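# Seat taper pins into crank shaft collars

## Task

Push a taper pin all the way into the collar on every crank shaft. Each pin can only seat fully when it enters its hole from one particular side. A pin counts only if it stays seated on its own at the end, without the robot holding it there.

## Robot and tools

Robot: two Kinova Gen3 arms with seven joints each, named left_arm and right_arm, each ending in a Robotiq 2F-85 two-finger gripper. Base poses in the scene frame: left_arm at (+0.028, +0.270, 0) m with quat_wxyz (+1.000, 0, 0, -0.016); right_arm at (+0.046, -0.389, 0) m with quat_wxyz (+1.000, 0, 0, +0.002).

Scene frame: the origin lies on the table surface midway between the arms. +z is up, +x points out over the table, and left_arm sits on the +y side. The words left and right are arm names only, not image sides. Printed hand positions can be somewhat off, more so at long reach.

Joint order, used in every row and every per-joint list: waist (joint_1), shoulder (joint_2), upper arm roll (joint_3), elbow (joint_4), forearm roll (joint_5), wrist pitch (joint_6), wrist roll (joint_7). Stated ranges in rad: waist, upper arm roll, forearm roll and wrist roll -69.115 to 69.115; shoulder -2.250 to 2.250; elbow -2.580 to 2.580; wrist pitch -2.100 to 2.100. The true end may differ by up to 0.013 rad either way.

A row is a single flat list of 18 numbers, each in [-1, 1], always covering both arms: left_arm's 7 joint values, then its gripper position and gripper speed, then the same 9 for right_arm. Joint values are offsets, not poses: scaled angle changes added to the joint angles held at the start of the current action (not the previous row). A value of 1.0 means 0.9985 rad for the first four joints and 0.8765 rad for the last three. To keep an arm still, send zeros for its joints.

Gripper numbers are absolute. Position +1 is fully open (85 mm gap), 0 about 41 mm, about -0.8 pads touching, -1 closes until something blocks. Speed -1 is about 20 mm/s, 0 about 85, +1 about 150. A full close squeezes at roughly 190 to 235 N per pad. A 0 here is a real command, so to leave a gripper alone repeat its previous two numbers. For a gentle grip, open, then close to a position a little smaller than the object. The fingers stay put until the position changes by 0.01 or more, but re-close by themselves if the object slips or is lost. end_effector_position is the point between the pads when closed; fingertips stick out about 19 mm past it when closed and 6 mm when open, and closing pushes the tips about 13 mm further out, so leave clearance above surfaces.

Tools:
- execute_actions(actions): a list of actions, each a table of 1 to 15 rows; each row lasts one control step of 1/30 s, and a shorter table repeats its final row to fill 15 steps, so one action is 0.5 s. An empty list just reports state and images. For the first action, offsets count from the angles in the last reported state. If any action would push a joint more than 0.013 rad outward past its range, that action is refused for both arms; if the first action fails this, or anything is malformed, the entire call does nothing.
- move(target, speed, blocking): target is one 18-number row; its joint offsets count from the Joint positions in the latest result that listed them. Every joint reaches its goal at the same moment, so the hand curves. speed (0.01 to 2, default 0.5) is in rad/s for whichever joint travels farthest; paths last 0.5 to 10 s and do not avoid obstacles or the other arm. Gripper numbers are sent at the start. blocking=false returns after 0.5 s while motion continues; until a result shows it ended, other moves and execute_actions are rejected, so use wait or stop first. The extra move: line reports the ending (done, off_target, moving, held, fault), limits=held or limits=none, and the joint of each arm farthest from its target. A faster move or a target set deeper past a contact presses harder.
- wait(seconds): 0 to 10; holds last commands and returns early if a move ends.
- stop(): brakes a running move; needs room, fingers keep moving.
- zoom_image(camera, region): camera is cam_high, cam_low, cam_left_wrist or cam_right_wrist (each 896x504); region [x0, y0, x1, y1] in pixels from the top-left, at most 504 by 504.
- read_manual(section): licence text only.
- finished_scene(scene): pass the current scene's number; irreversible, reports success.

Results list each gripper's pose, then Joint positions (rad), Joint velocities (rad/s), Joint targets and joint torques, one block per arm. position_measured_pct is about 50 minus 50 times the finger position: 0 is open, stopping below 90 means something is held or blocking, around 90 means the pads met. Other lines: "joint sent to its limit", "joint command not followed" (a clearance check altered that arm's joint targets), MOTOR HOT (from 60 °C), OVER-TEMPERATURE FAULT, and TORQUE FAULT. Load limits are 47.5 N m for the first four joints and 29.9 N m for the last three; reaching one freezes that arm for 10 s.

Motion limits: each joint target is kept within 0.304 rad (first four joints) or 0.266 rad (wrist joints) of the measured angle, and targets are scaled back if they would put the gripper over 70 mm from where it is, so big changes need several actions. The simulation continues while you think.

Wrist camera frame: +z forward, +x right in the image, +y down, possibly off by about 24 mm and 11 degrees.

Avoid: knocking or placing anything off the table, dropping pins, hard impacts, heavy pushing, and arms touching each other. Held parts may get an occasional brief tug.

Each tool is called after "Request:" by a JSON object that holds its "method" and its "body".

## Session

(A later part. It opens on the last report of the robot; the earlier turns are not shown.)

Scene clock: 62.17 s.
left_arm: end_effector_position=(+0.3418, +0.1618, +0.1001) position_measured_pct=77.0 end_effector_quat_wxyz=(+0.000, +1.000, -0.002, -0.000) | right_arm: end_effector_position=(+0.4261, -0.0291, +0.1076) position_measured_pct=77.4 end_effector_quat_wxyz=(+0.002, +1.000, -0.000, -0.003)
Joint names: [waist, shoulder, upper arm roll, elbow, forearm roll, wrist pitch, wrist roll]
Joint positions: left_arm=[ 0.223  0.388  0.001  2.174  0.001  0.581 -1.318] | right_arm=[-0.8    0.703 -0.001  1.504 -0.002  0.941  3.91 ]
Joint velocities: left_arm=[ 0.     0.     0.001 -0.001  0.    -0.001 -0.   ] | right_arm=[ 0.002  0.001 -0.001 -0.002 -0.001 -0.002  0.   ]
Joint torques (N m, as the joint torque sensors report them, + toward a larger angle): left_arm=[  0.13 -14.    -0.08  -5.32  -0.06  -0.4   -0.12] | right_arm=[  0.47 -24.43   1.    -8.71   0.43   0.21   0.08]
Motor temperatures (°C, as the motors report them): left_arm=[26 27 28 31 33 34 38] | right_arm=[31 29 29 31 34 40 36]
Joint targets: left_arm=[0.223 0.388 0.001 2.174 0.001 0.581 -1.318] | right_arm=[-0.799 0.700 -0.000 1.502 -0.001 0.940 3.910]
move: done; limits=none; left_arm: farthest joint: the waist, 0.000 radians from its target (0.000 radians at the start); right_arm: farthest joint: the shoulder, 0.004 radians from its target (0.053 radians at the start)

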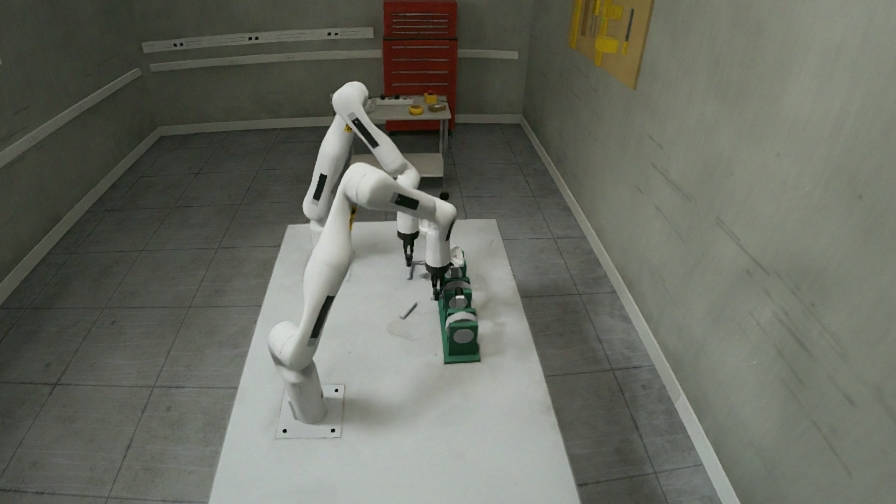

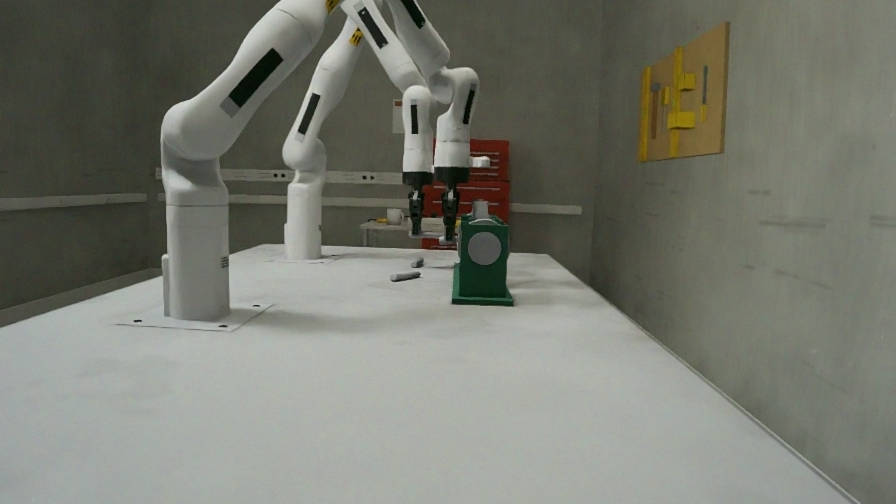

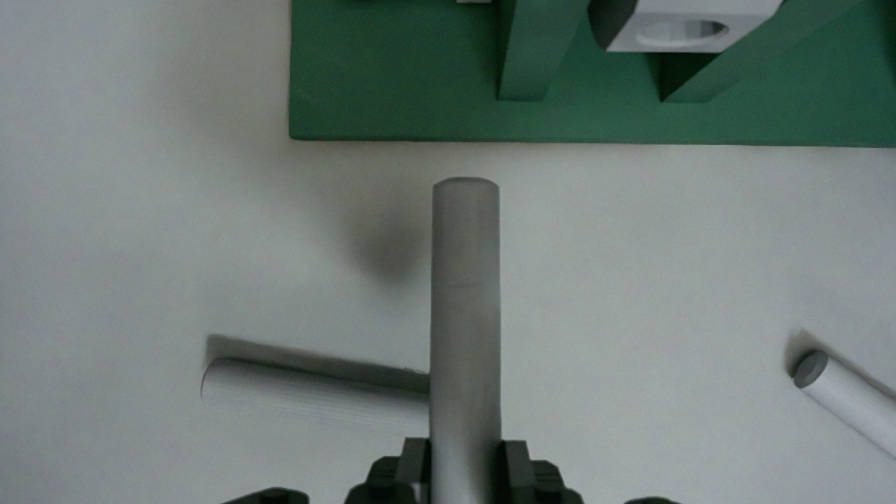

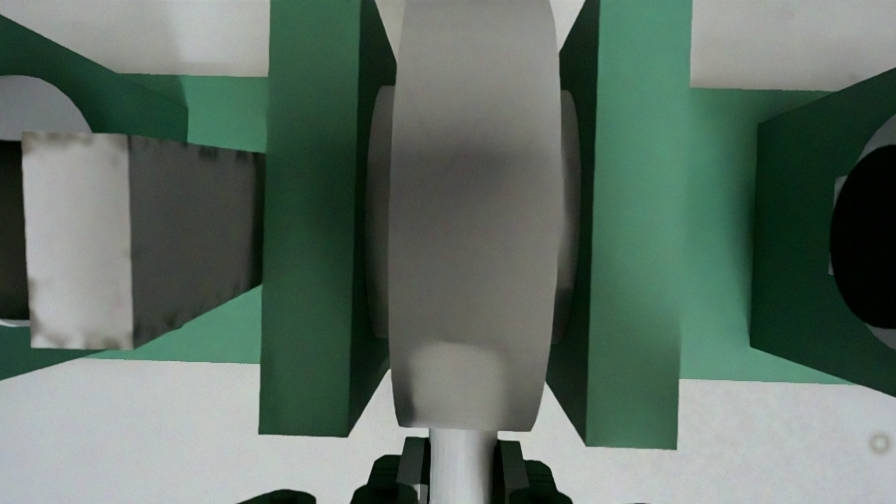

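Request:
{"method": "move", "body": {"target": [0,0,0,0,0,0,0,-1,0.5,0,0,0,0,0,0,0,-0.15,0.5]}}

Request:
{"method": "move", "body": {"target": [0,0,0,0,0,0,0,-1,0.5,-0.068,-0.147,0,0.302,0,-0.354,-0.079,-0.15,0.5], "speed": 0.5}}

Request:
{"method": "move", "body": {"target": [0,0,0,0,0,0,0,-1,0.5,0,0,0,0,0,0,0,-1,1]}}

Request:
{"method": "move", "body": {"target": [0,0,0,0,0,0,0,-1,0.5,0.0894,0.078,0,-0.1577,0,0.0908,0.102,-1,1], "speed": 0.15}}

Scene clock: 63.63 s.
left_arm: end_effector_position=(+0.3418, +0.1618, +0.1002) position_measured_pct=77.0 end_effector_quat_wxyz=(+0.000, +1.000, -0.002, -0.000) | right_arm: end_effector_position=(+0.4261, -0.0291, +0.1076) position_measured_pct=57.5 end_effector_quat_wxyz=(+0.002, +1.000, -0.000, -0.003)
Joint names: [waist, shoulder, upper arm roll, elbow, forearm roll, wrist pitch, wrist roll]
Joint positions: left_arm=[ 0.223  0.388  0.001  2.174  0.001  0.581 -1.318] | right_arm=[-0.8    0.703 -0.001  1.504 -0.002  0.941  3.91 ]
Joint velocities: left_arm=[ 0.001 -0.     0.     0.001  0.     0.001  0.   ] | right_arm=[ 0.    -0.     0.001  0.    -0.     0.     0.   ]
Joint torques (N m, as the joint torque sensors report them, + toward a larger angle): left_arm=[  0.39 -13.58   0.09  -5.48   0.06  -0.13   0.06] | right_arm=[ -0.16 -20.98   0.68  -6.5    0.06  -0.02  -0.11]
Motor temperatures (°C, as the motors report them): left_arm=[26 27 28 31 33 34 38] | right_arm=[31 29 29 31 34 40 36]
Joint targets: left_arm=[0.223 0.388 0.001 2.174 0.001 0.581 -1.318] | right_arm=[-0.800 0.703 -0.001 1.504 -0.002 0.941 3.910]
move: done; limits=none; left_arm: farthest joint: the waist, 0.000 radians from its target (0.000 radians at the start); right_arm: farthest joint: the waist, 0.000 radians from its target (0.001 radians at the start)

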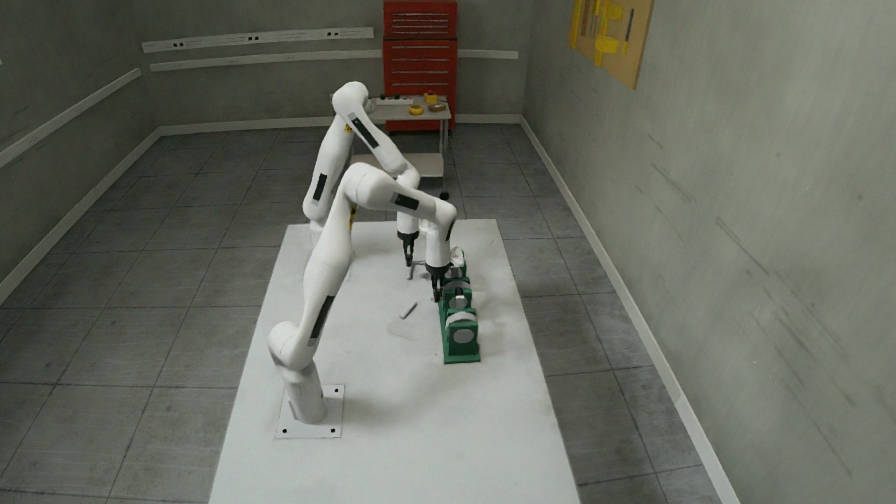

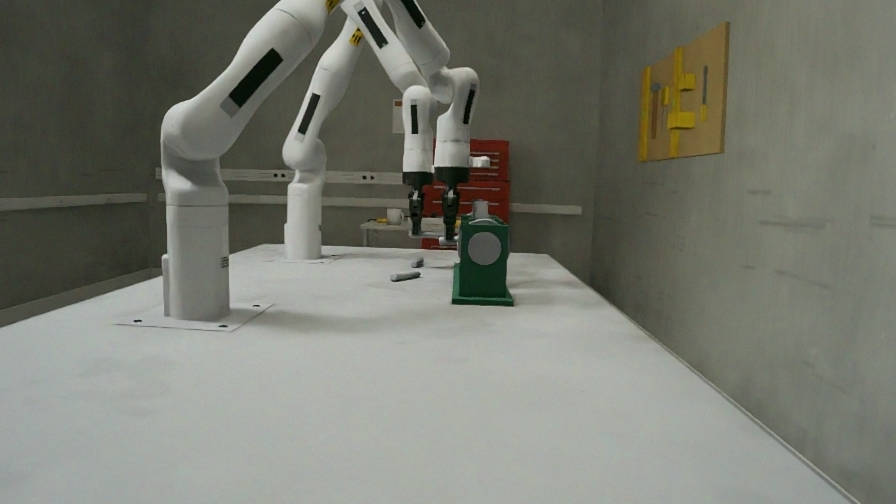

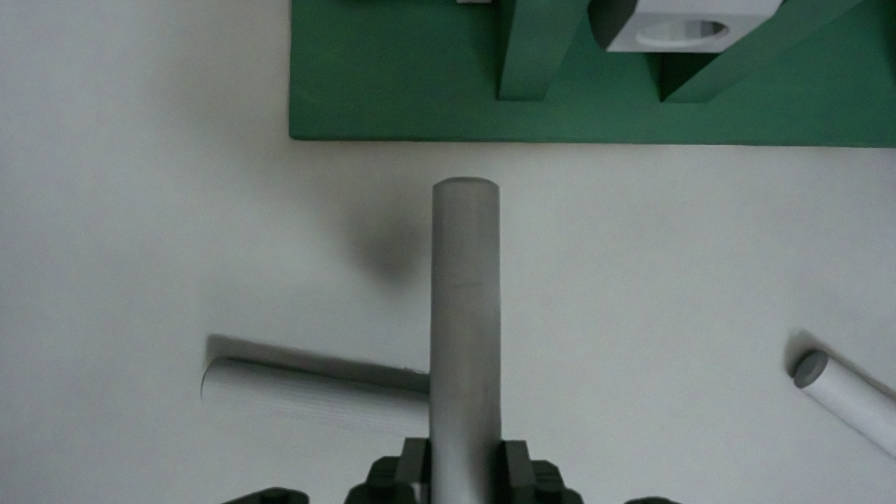

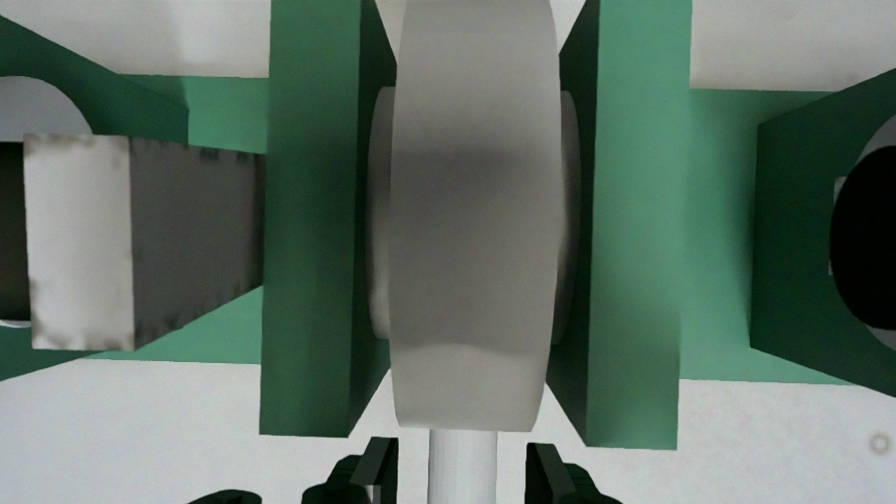

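Scene clock: 64.73 s.
left_arm: end_effector_position=(+0.3418, +0.1618, +0.1002) position_measured_pct=77.0 end_effector_quat_wxyz=(+0.000, +1.000, -0.002, -0.000) | right_arm: end_effector_position=(+0.3794, -0.0298, +0.1105) position_measured_pct=57.5 end_effector_quat_wxyz=(-0.057, +0.997, -0.001, +0.047)
Joint names: [waist, shoulder, upper arm roll, elbow, forearm roll, wrist pitch, wrist roll]
Joint positions: left_arm=[ 0.223  0.388  0.001  2.174  0.001  0.581 -1.318] | right_arm=[-0.867  0.557 -0.001  1.805 -0.002  0.63   3.84 ]
Joint velocities: left_arm=[-0.001 -0.     0.    -0.     0.     0.    -0.   ] | right_arm=[-0.001 -0.003 -0.    -0.001  0.    -0.    -0.   ]
Joint torques (N m, as the joint torque sensors report them, + toward a larger angle): left_arm=[ -0.24 -13.84  -0.04  -5.45  -0.08   0.08  -0.23] | right_arm=[ -0.12 -17.8   -0.01  -6.49  -0.09  -0.36  -0.07]
Motor temperatures (°C, as the motors report them): left_arm=[26 27 28 31 33 34 38] | right_arm=[31 29 29 31 34 40 36]
Joint targets: left_arm=[0.223 0.388 0.001 2.174 0.001 0.581 -1.318] | right_arm=[-0.867 0.557 -0.001 1.805 -0.002 0.630 3.840]
move: done; limits=none; left_arm: farthest joint: the waist, 0.000 radians from its target (0.000 radians at the start); right_arm: farthest joint: the waist, 0.001 radians from its target (0.068 radians at the start)

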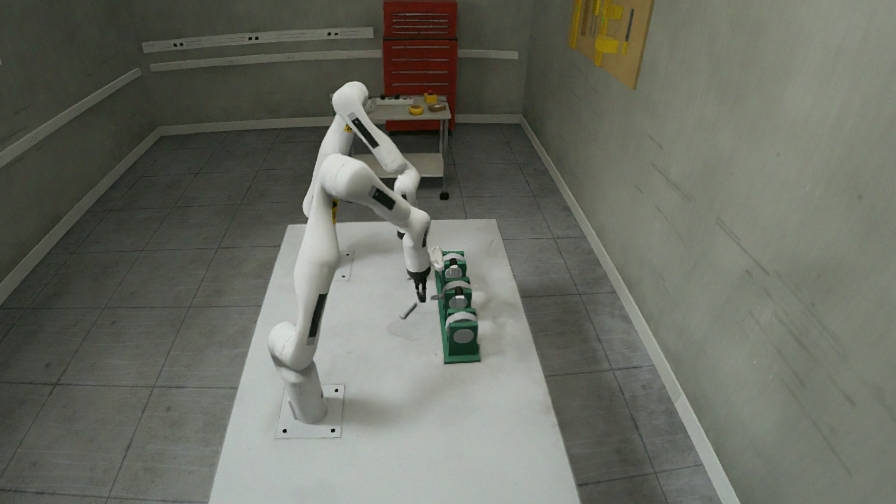

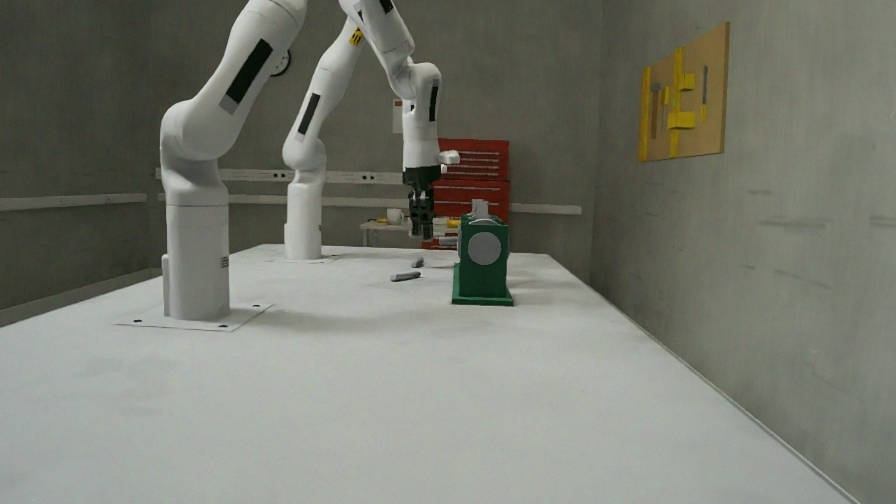

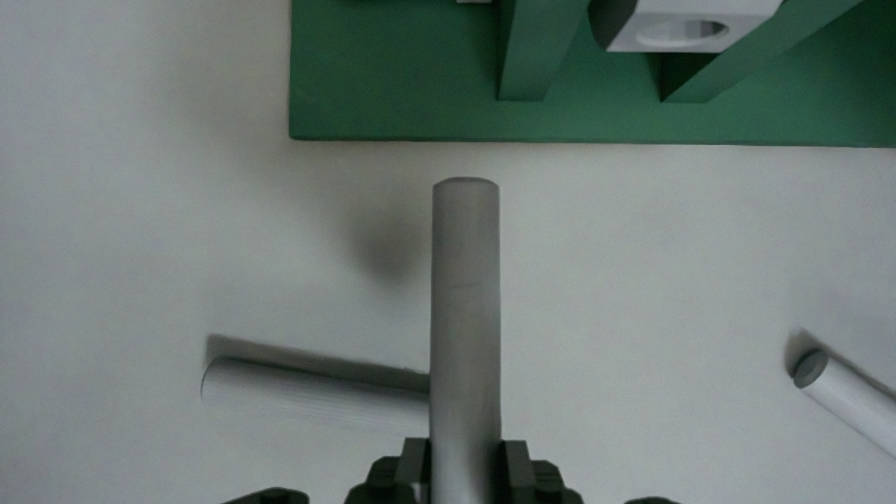

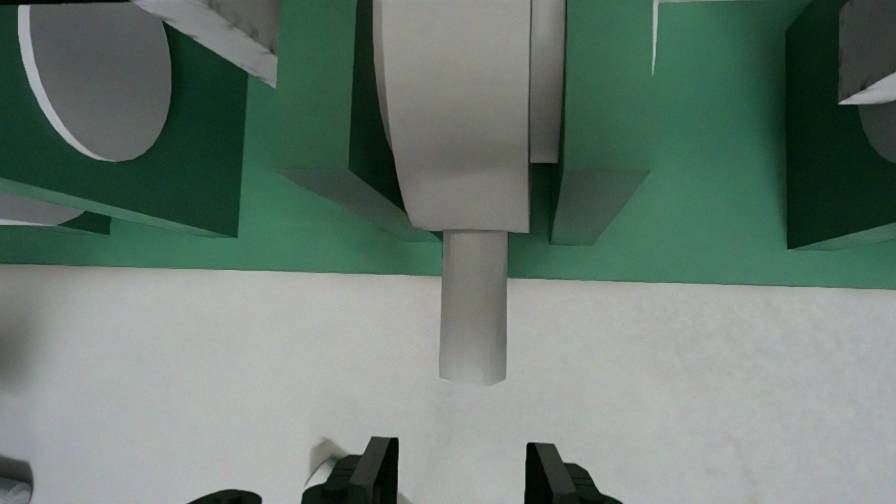

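Scene clock: 65.23 s.
left_arm: end_effector_position=(+0.3418, +0.1618, +0.1002) position_measured_pct=77.0 end_effector_quat_wxyz=(+0.000, +1.000, -0.002, -0.000) | right_arm: end_effector_position=(+0.3794, -0.0298, +0.1105) position_measured_pct=91.7 end_effector_quat_wxyz=(-0.057, +0.997, -0.001, +0.047)
Joint names: [waist, shoulder, upper arm roll, elbow, forearm roll, wrist pitch, wrist roll]
Joint positions: left_arm=[ 0.223  0.388  0.001  2.174  0.001  0.581 -1.318] | right_arm=[-0.867  0.557 -0.001  1.805 -0.002  0.63   3.84 ]
Joint velocities: left_arm=[-0.001 -0.     0.002  0.    -0.    -0.     0.   ] | right_arm=[-0.     0.    -0.002 -0.    -0.    -0.     0.   ]
Joint torques (N m, as the joint torque sensors report them, + toward a larger angle): left_arm=[  0.1  -13.83   0.03  -5.73  -0.07  -0.2    0.08] | right_arm=[ -0.12 -18.03   0.58  -6.5    0.29  -0.15  -0.07]
Motor temperatures (°C, as the motors report them): left_arm=[26 27 28 31 33 34 38] | right_arm=[31 29 29 31 34 40 36]
Joint targets: left_arm=[0.223 0.388 0.001 2.174 0.001 0.581 -1.318] | right_arm=[-0.867 0.557 -0.001 1.805 -0.002 0.630 3.840]
move: done; limits=none; left_arm: farthest joint: the waist, 0.000 radians from its target (0.000 radians at the start); right_arm: farthest joint: the waist, 0.000 radians from its target (0.000 radians at the start)

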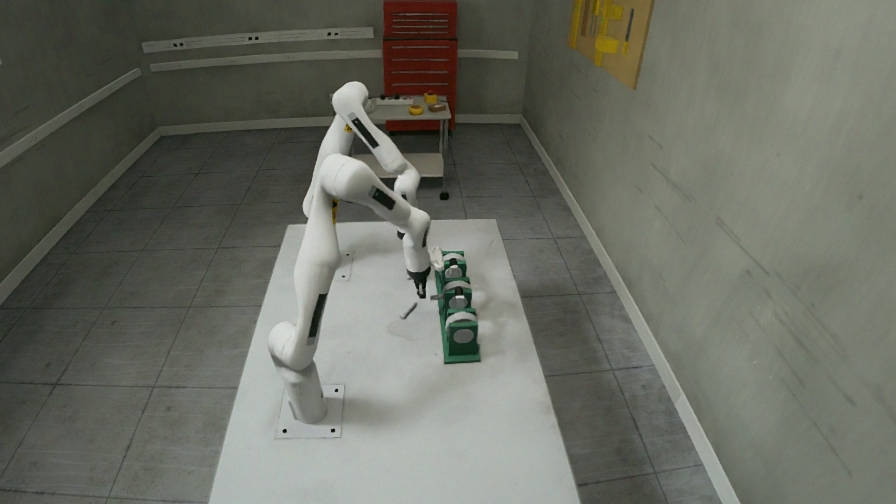

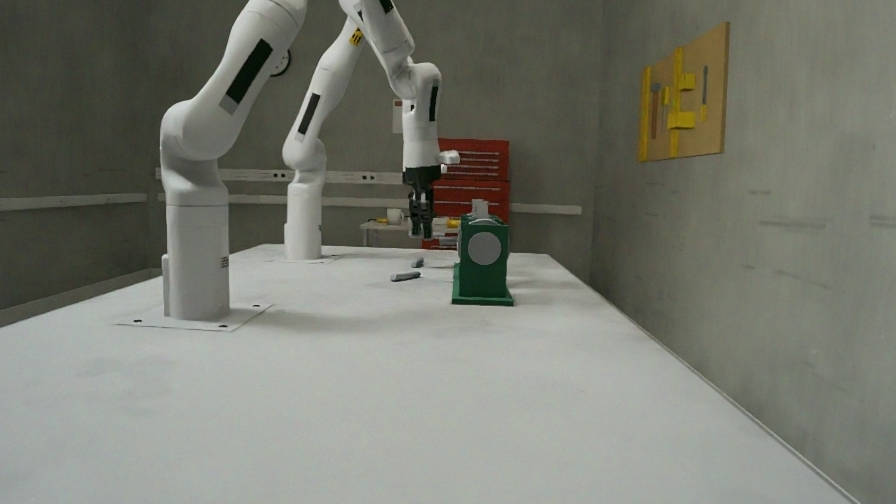

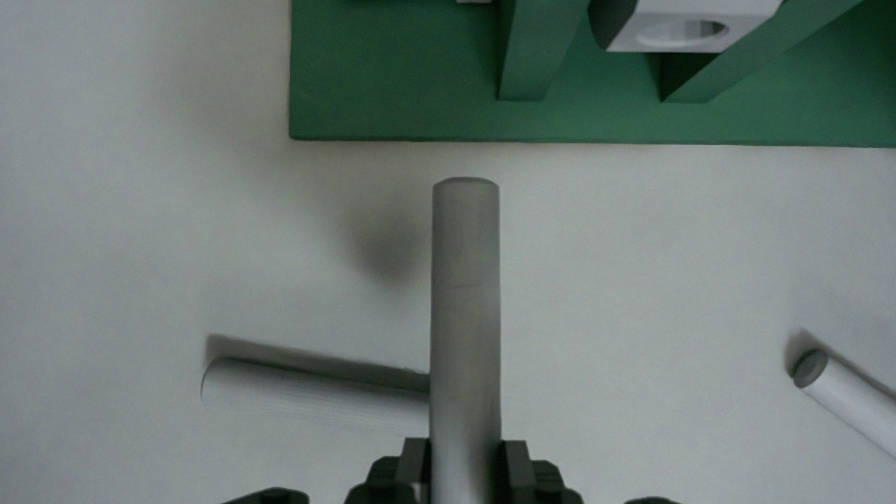

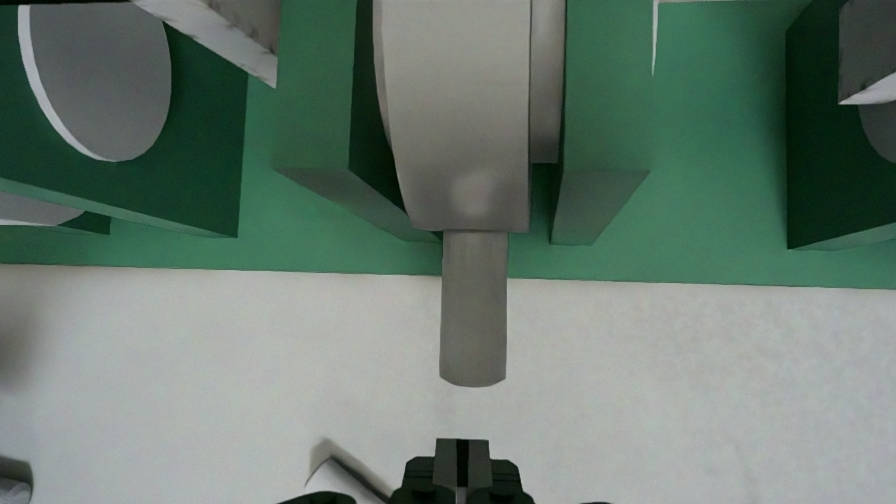

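Scene clock: 66.57 s.
left_arm: end_effector_position=(+0.3418, +0.1618, +0.1002) position_measured_pct=77.0 end_effector_quat_wxyz=(+0.000, +1.000, -0.002, -0.000) | right_arm: end_effector_position=(+0.4315, -0.0286, +0.1075) position_measured_pct=91.7 end_effector_quat_wxyz=(-0.050, +0.998, +0.003, +0.043)
Joint names: [waist, shoulder, upper arm roll, elbow, forearm roll, wrist pitch, wrist roll]
Joint positions: left_arm=[ 0.223  0.388  0.001  2.174  0.001  0.581 -1.318] | right_arm=[-0.784  0.636 -0.008  1.655 -0.007  0.718  3.93 ]
Joint velocities: left_arm=[-0.    -0.     0.002  0.    -0.     0.     0.   ] | right_arm=[ 0.001  0.003  0.    -0.003 -0.     0.001  0.   ]
Joint torques (N m, as the joint torque sensors report them, + toward a larger angle): left_arm=[ -0.02 -13.85  -0.37  -5.87  -0.16   0.    -0.23] | right_arm=[  5.31 -21.46   6.27 -12.23   2.24  -3.55  -0.01]
Motor temperatures (°C, as the motors report them): left_arm=[26 27 28 31 33 34 38] | right_arm=[31 29 29 31 34 40 36]
Joint targets: left_arm=[0.223 0.388 0.001 2.174 0.001 0.581 -1.318] | right_arm=[-0.778 0.635 -0.001 1.648 -0.002 0.710 3.930]
move: done; limits=none; left_arm: farthest joint: the waist, 0.000 radians from its target (0.000 radians at the start); right_arm: farthest joint: the wrist pitch, 0.008 radians from its target (0.079 radians at the start)

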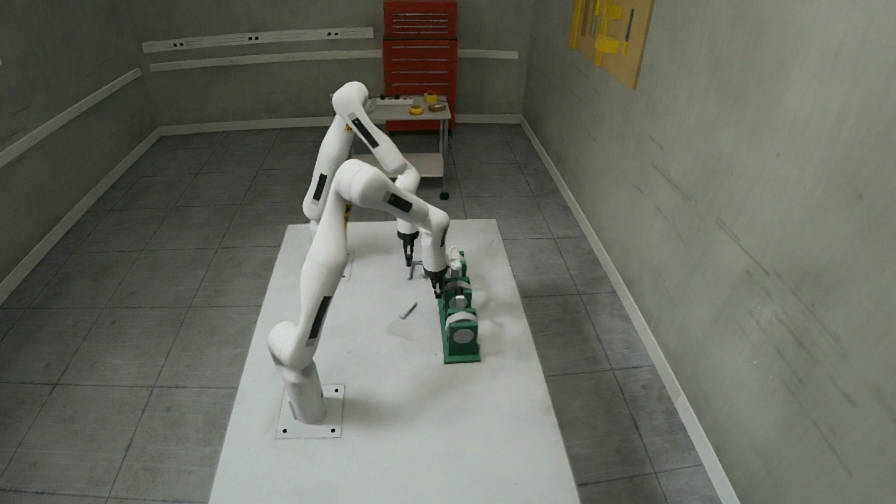

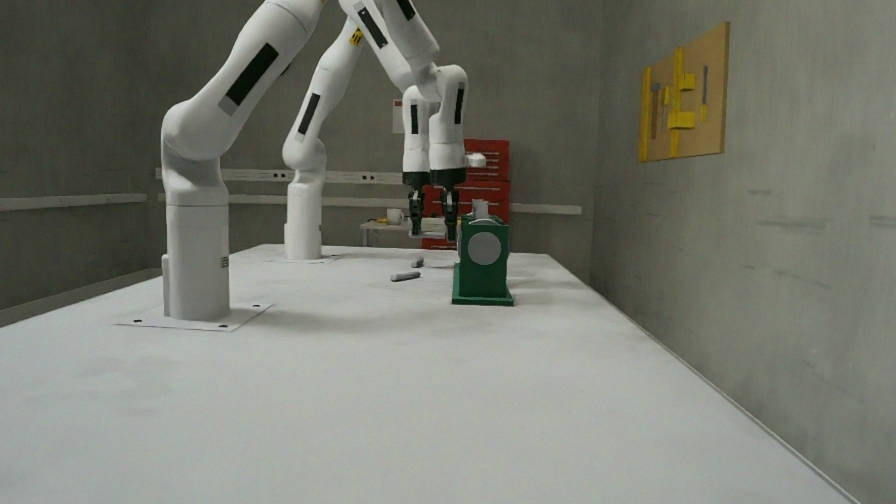

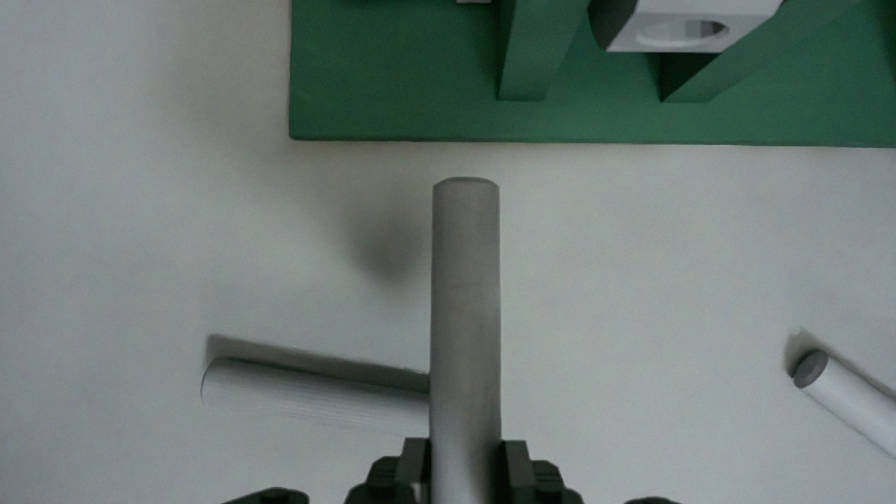

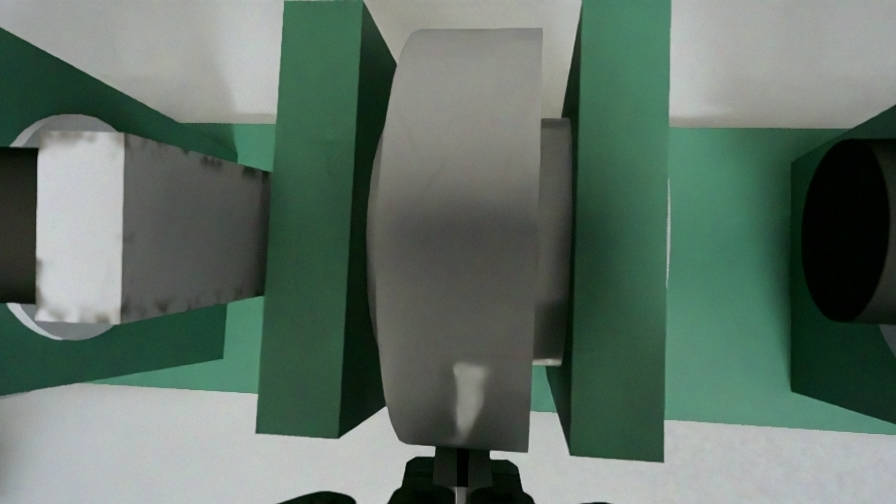

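Request:
{"method": "move", "body": {"target": [0.123,0.0344,0,-0.1307,0,0.108,0.1426,-1,0.5,-0.086,-0.166,0.008,0.305,0.008,-0.18,-0.1,-1,1], "speed": 0.5}}

Scene clock: 68.30 s.
left_arm: end_effector_position=(+0.3617, +0.1100, +0.1122) position_measured_pct=77.0 end_effector_quat_wxyz=(+0.001, +1.000, -0.001, +0.000) | right_arm: end_effector_position=(+0.3493, -0.0652, +0.1141) position_measured_pct=91.7 end_effector_quat_wxyz=(-0.058, +0.997, +0.001, +0.049)
Joint names: [waist, shoulder, upper arm roll, elbow, forearm roll, wrist pitch, wrist roll]
Joint positions: left_arm=[ 0.346  0.422  0.001  2.043  0.001  0.675 -1.193] | right_arm=[-0.87   0.47   0.     1.96   0.     0.56   3.842]
Joint velocities: left_arm=[ 0.001  0.001  0.    -0.     0.    -0.001  0.   ] | right_arm=[-0.001 -0.001  0.001  0.001  0.     0.     0.   ]
Joint torques (N m, as the joint torque sensors report them, + toward a larger angle): left_arm=[  0.07 -14.77   0.08  -6.51  -0.07  -0.23  -0.14] | right_arm=[  0.   -16.08   0.43  -5.91   0.34  -0.13   0.  ]
Motor temperatures (°C, as the motors report them): left_arm=[26 27 28 31 33 34 38] | right_arm=[31 29 29 31 34 40 36]
Joint targets: left_arm=[0.346 0.422 0.001 2.043 0.001 0.675 -1.193] | right_arm=[-0.870 0.470 0.000 1.960 0.000 0.560 3.842]
move: done; limits=none; left_arm: farthest joint: the waist, 0.000 radians from its target (0.123 radians at the start); right_arm: farthest joint: the waist, 0.000 radians from its target (0.086 radians at the start)

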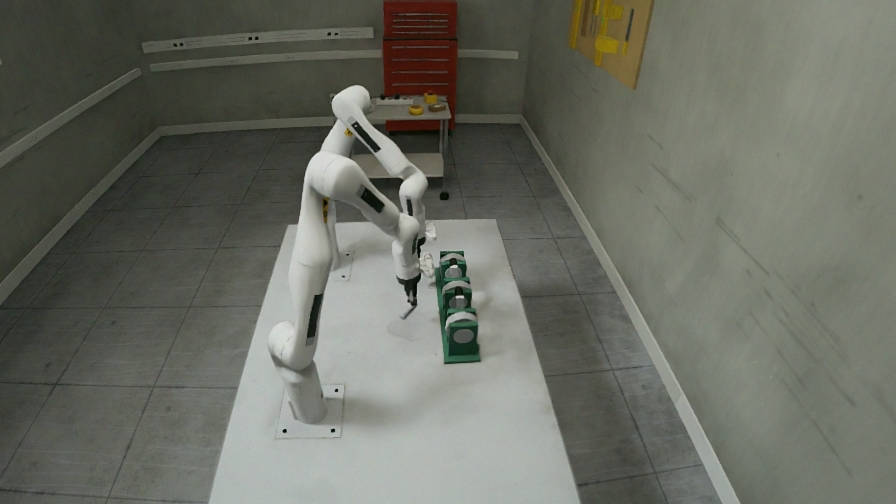

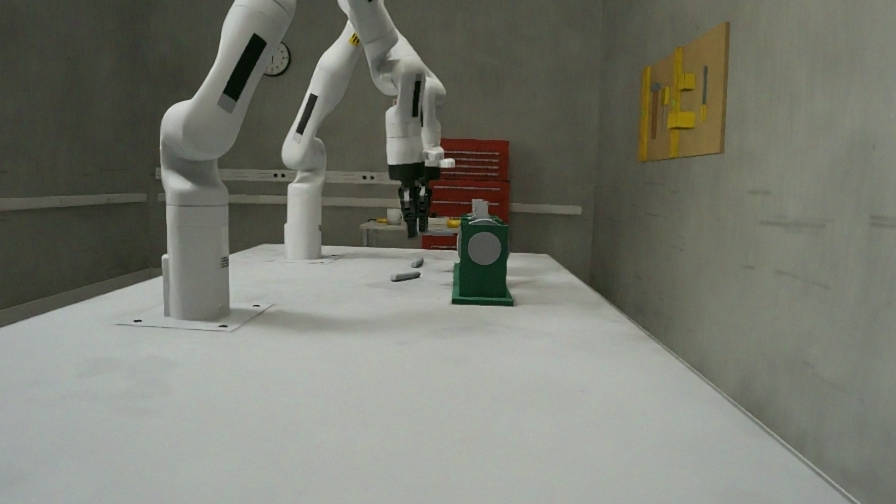

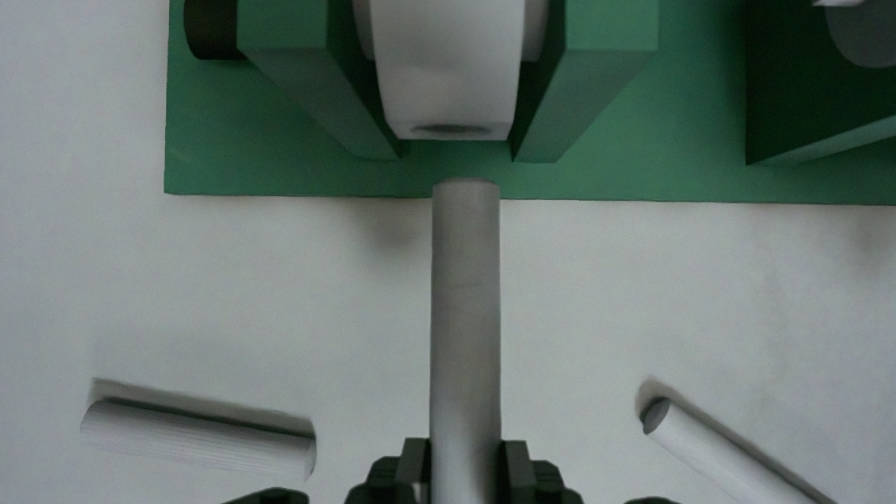

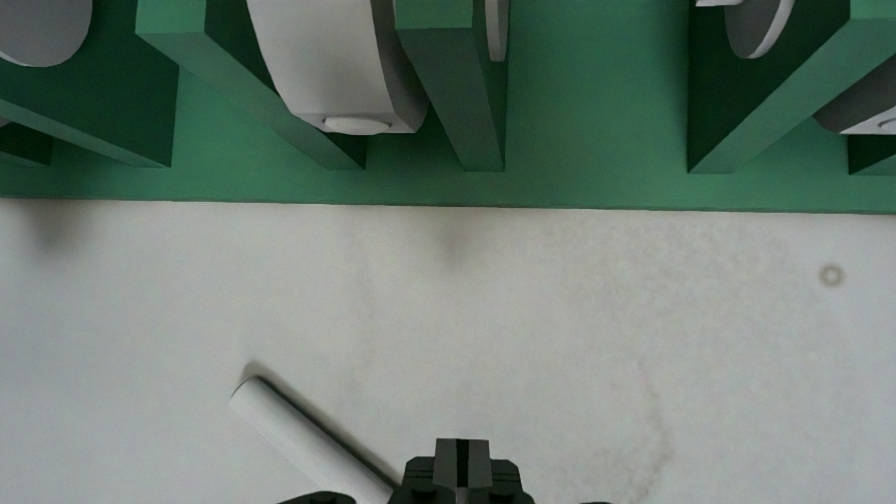

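Request:
{"method": "zoom_image", "body": {"camera": "cam_right_wrist", "region": [250,60,450,170]}}

Request:
{"method": "zoom_image", "body": {"camera": "cam_left_wrist", "region": [360,80,560,220]}}

Region (250, 60, 450, 170) of cam_right_wrist's 896x504 image, scaled by 2.520; it fills the top 277 rows of this view, and the rest is white.

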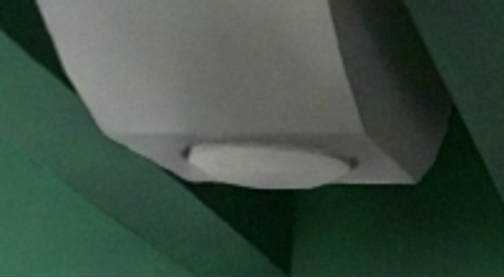

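Region (360, 80, 560, 220) of cam_left_wrist's 896x504 image, scaled by 2.520; it fills the top 353 rows of this view, and the rest is white.

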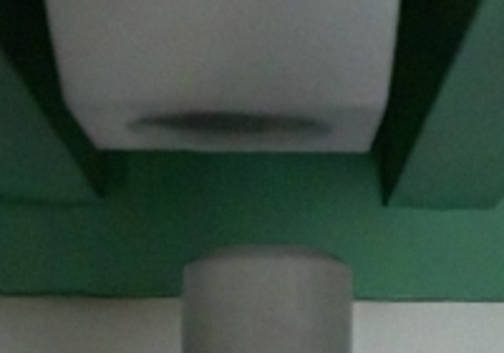

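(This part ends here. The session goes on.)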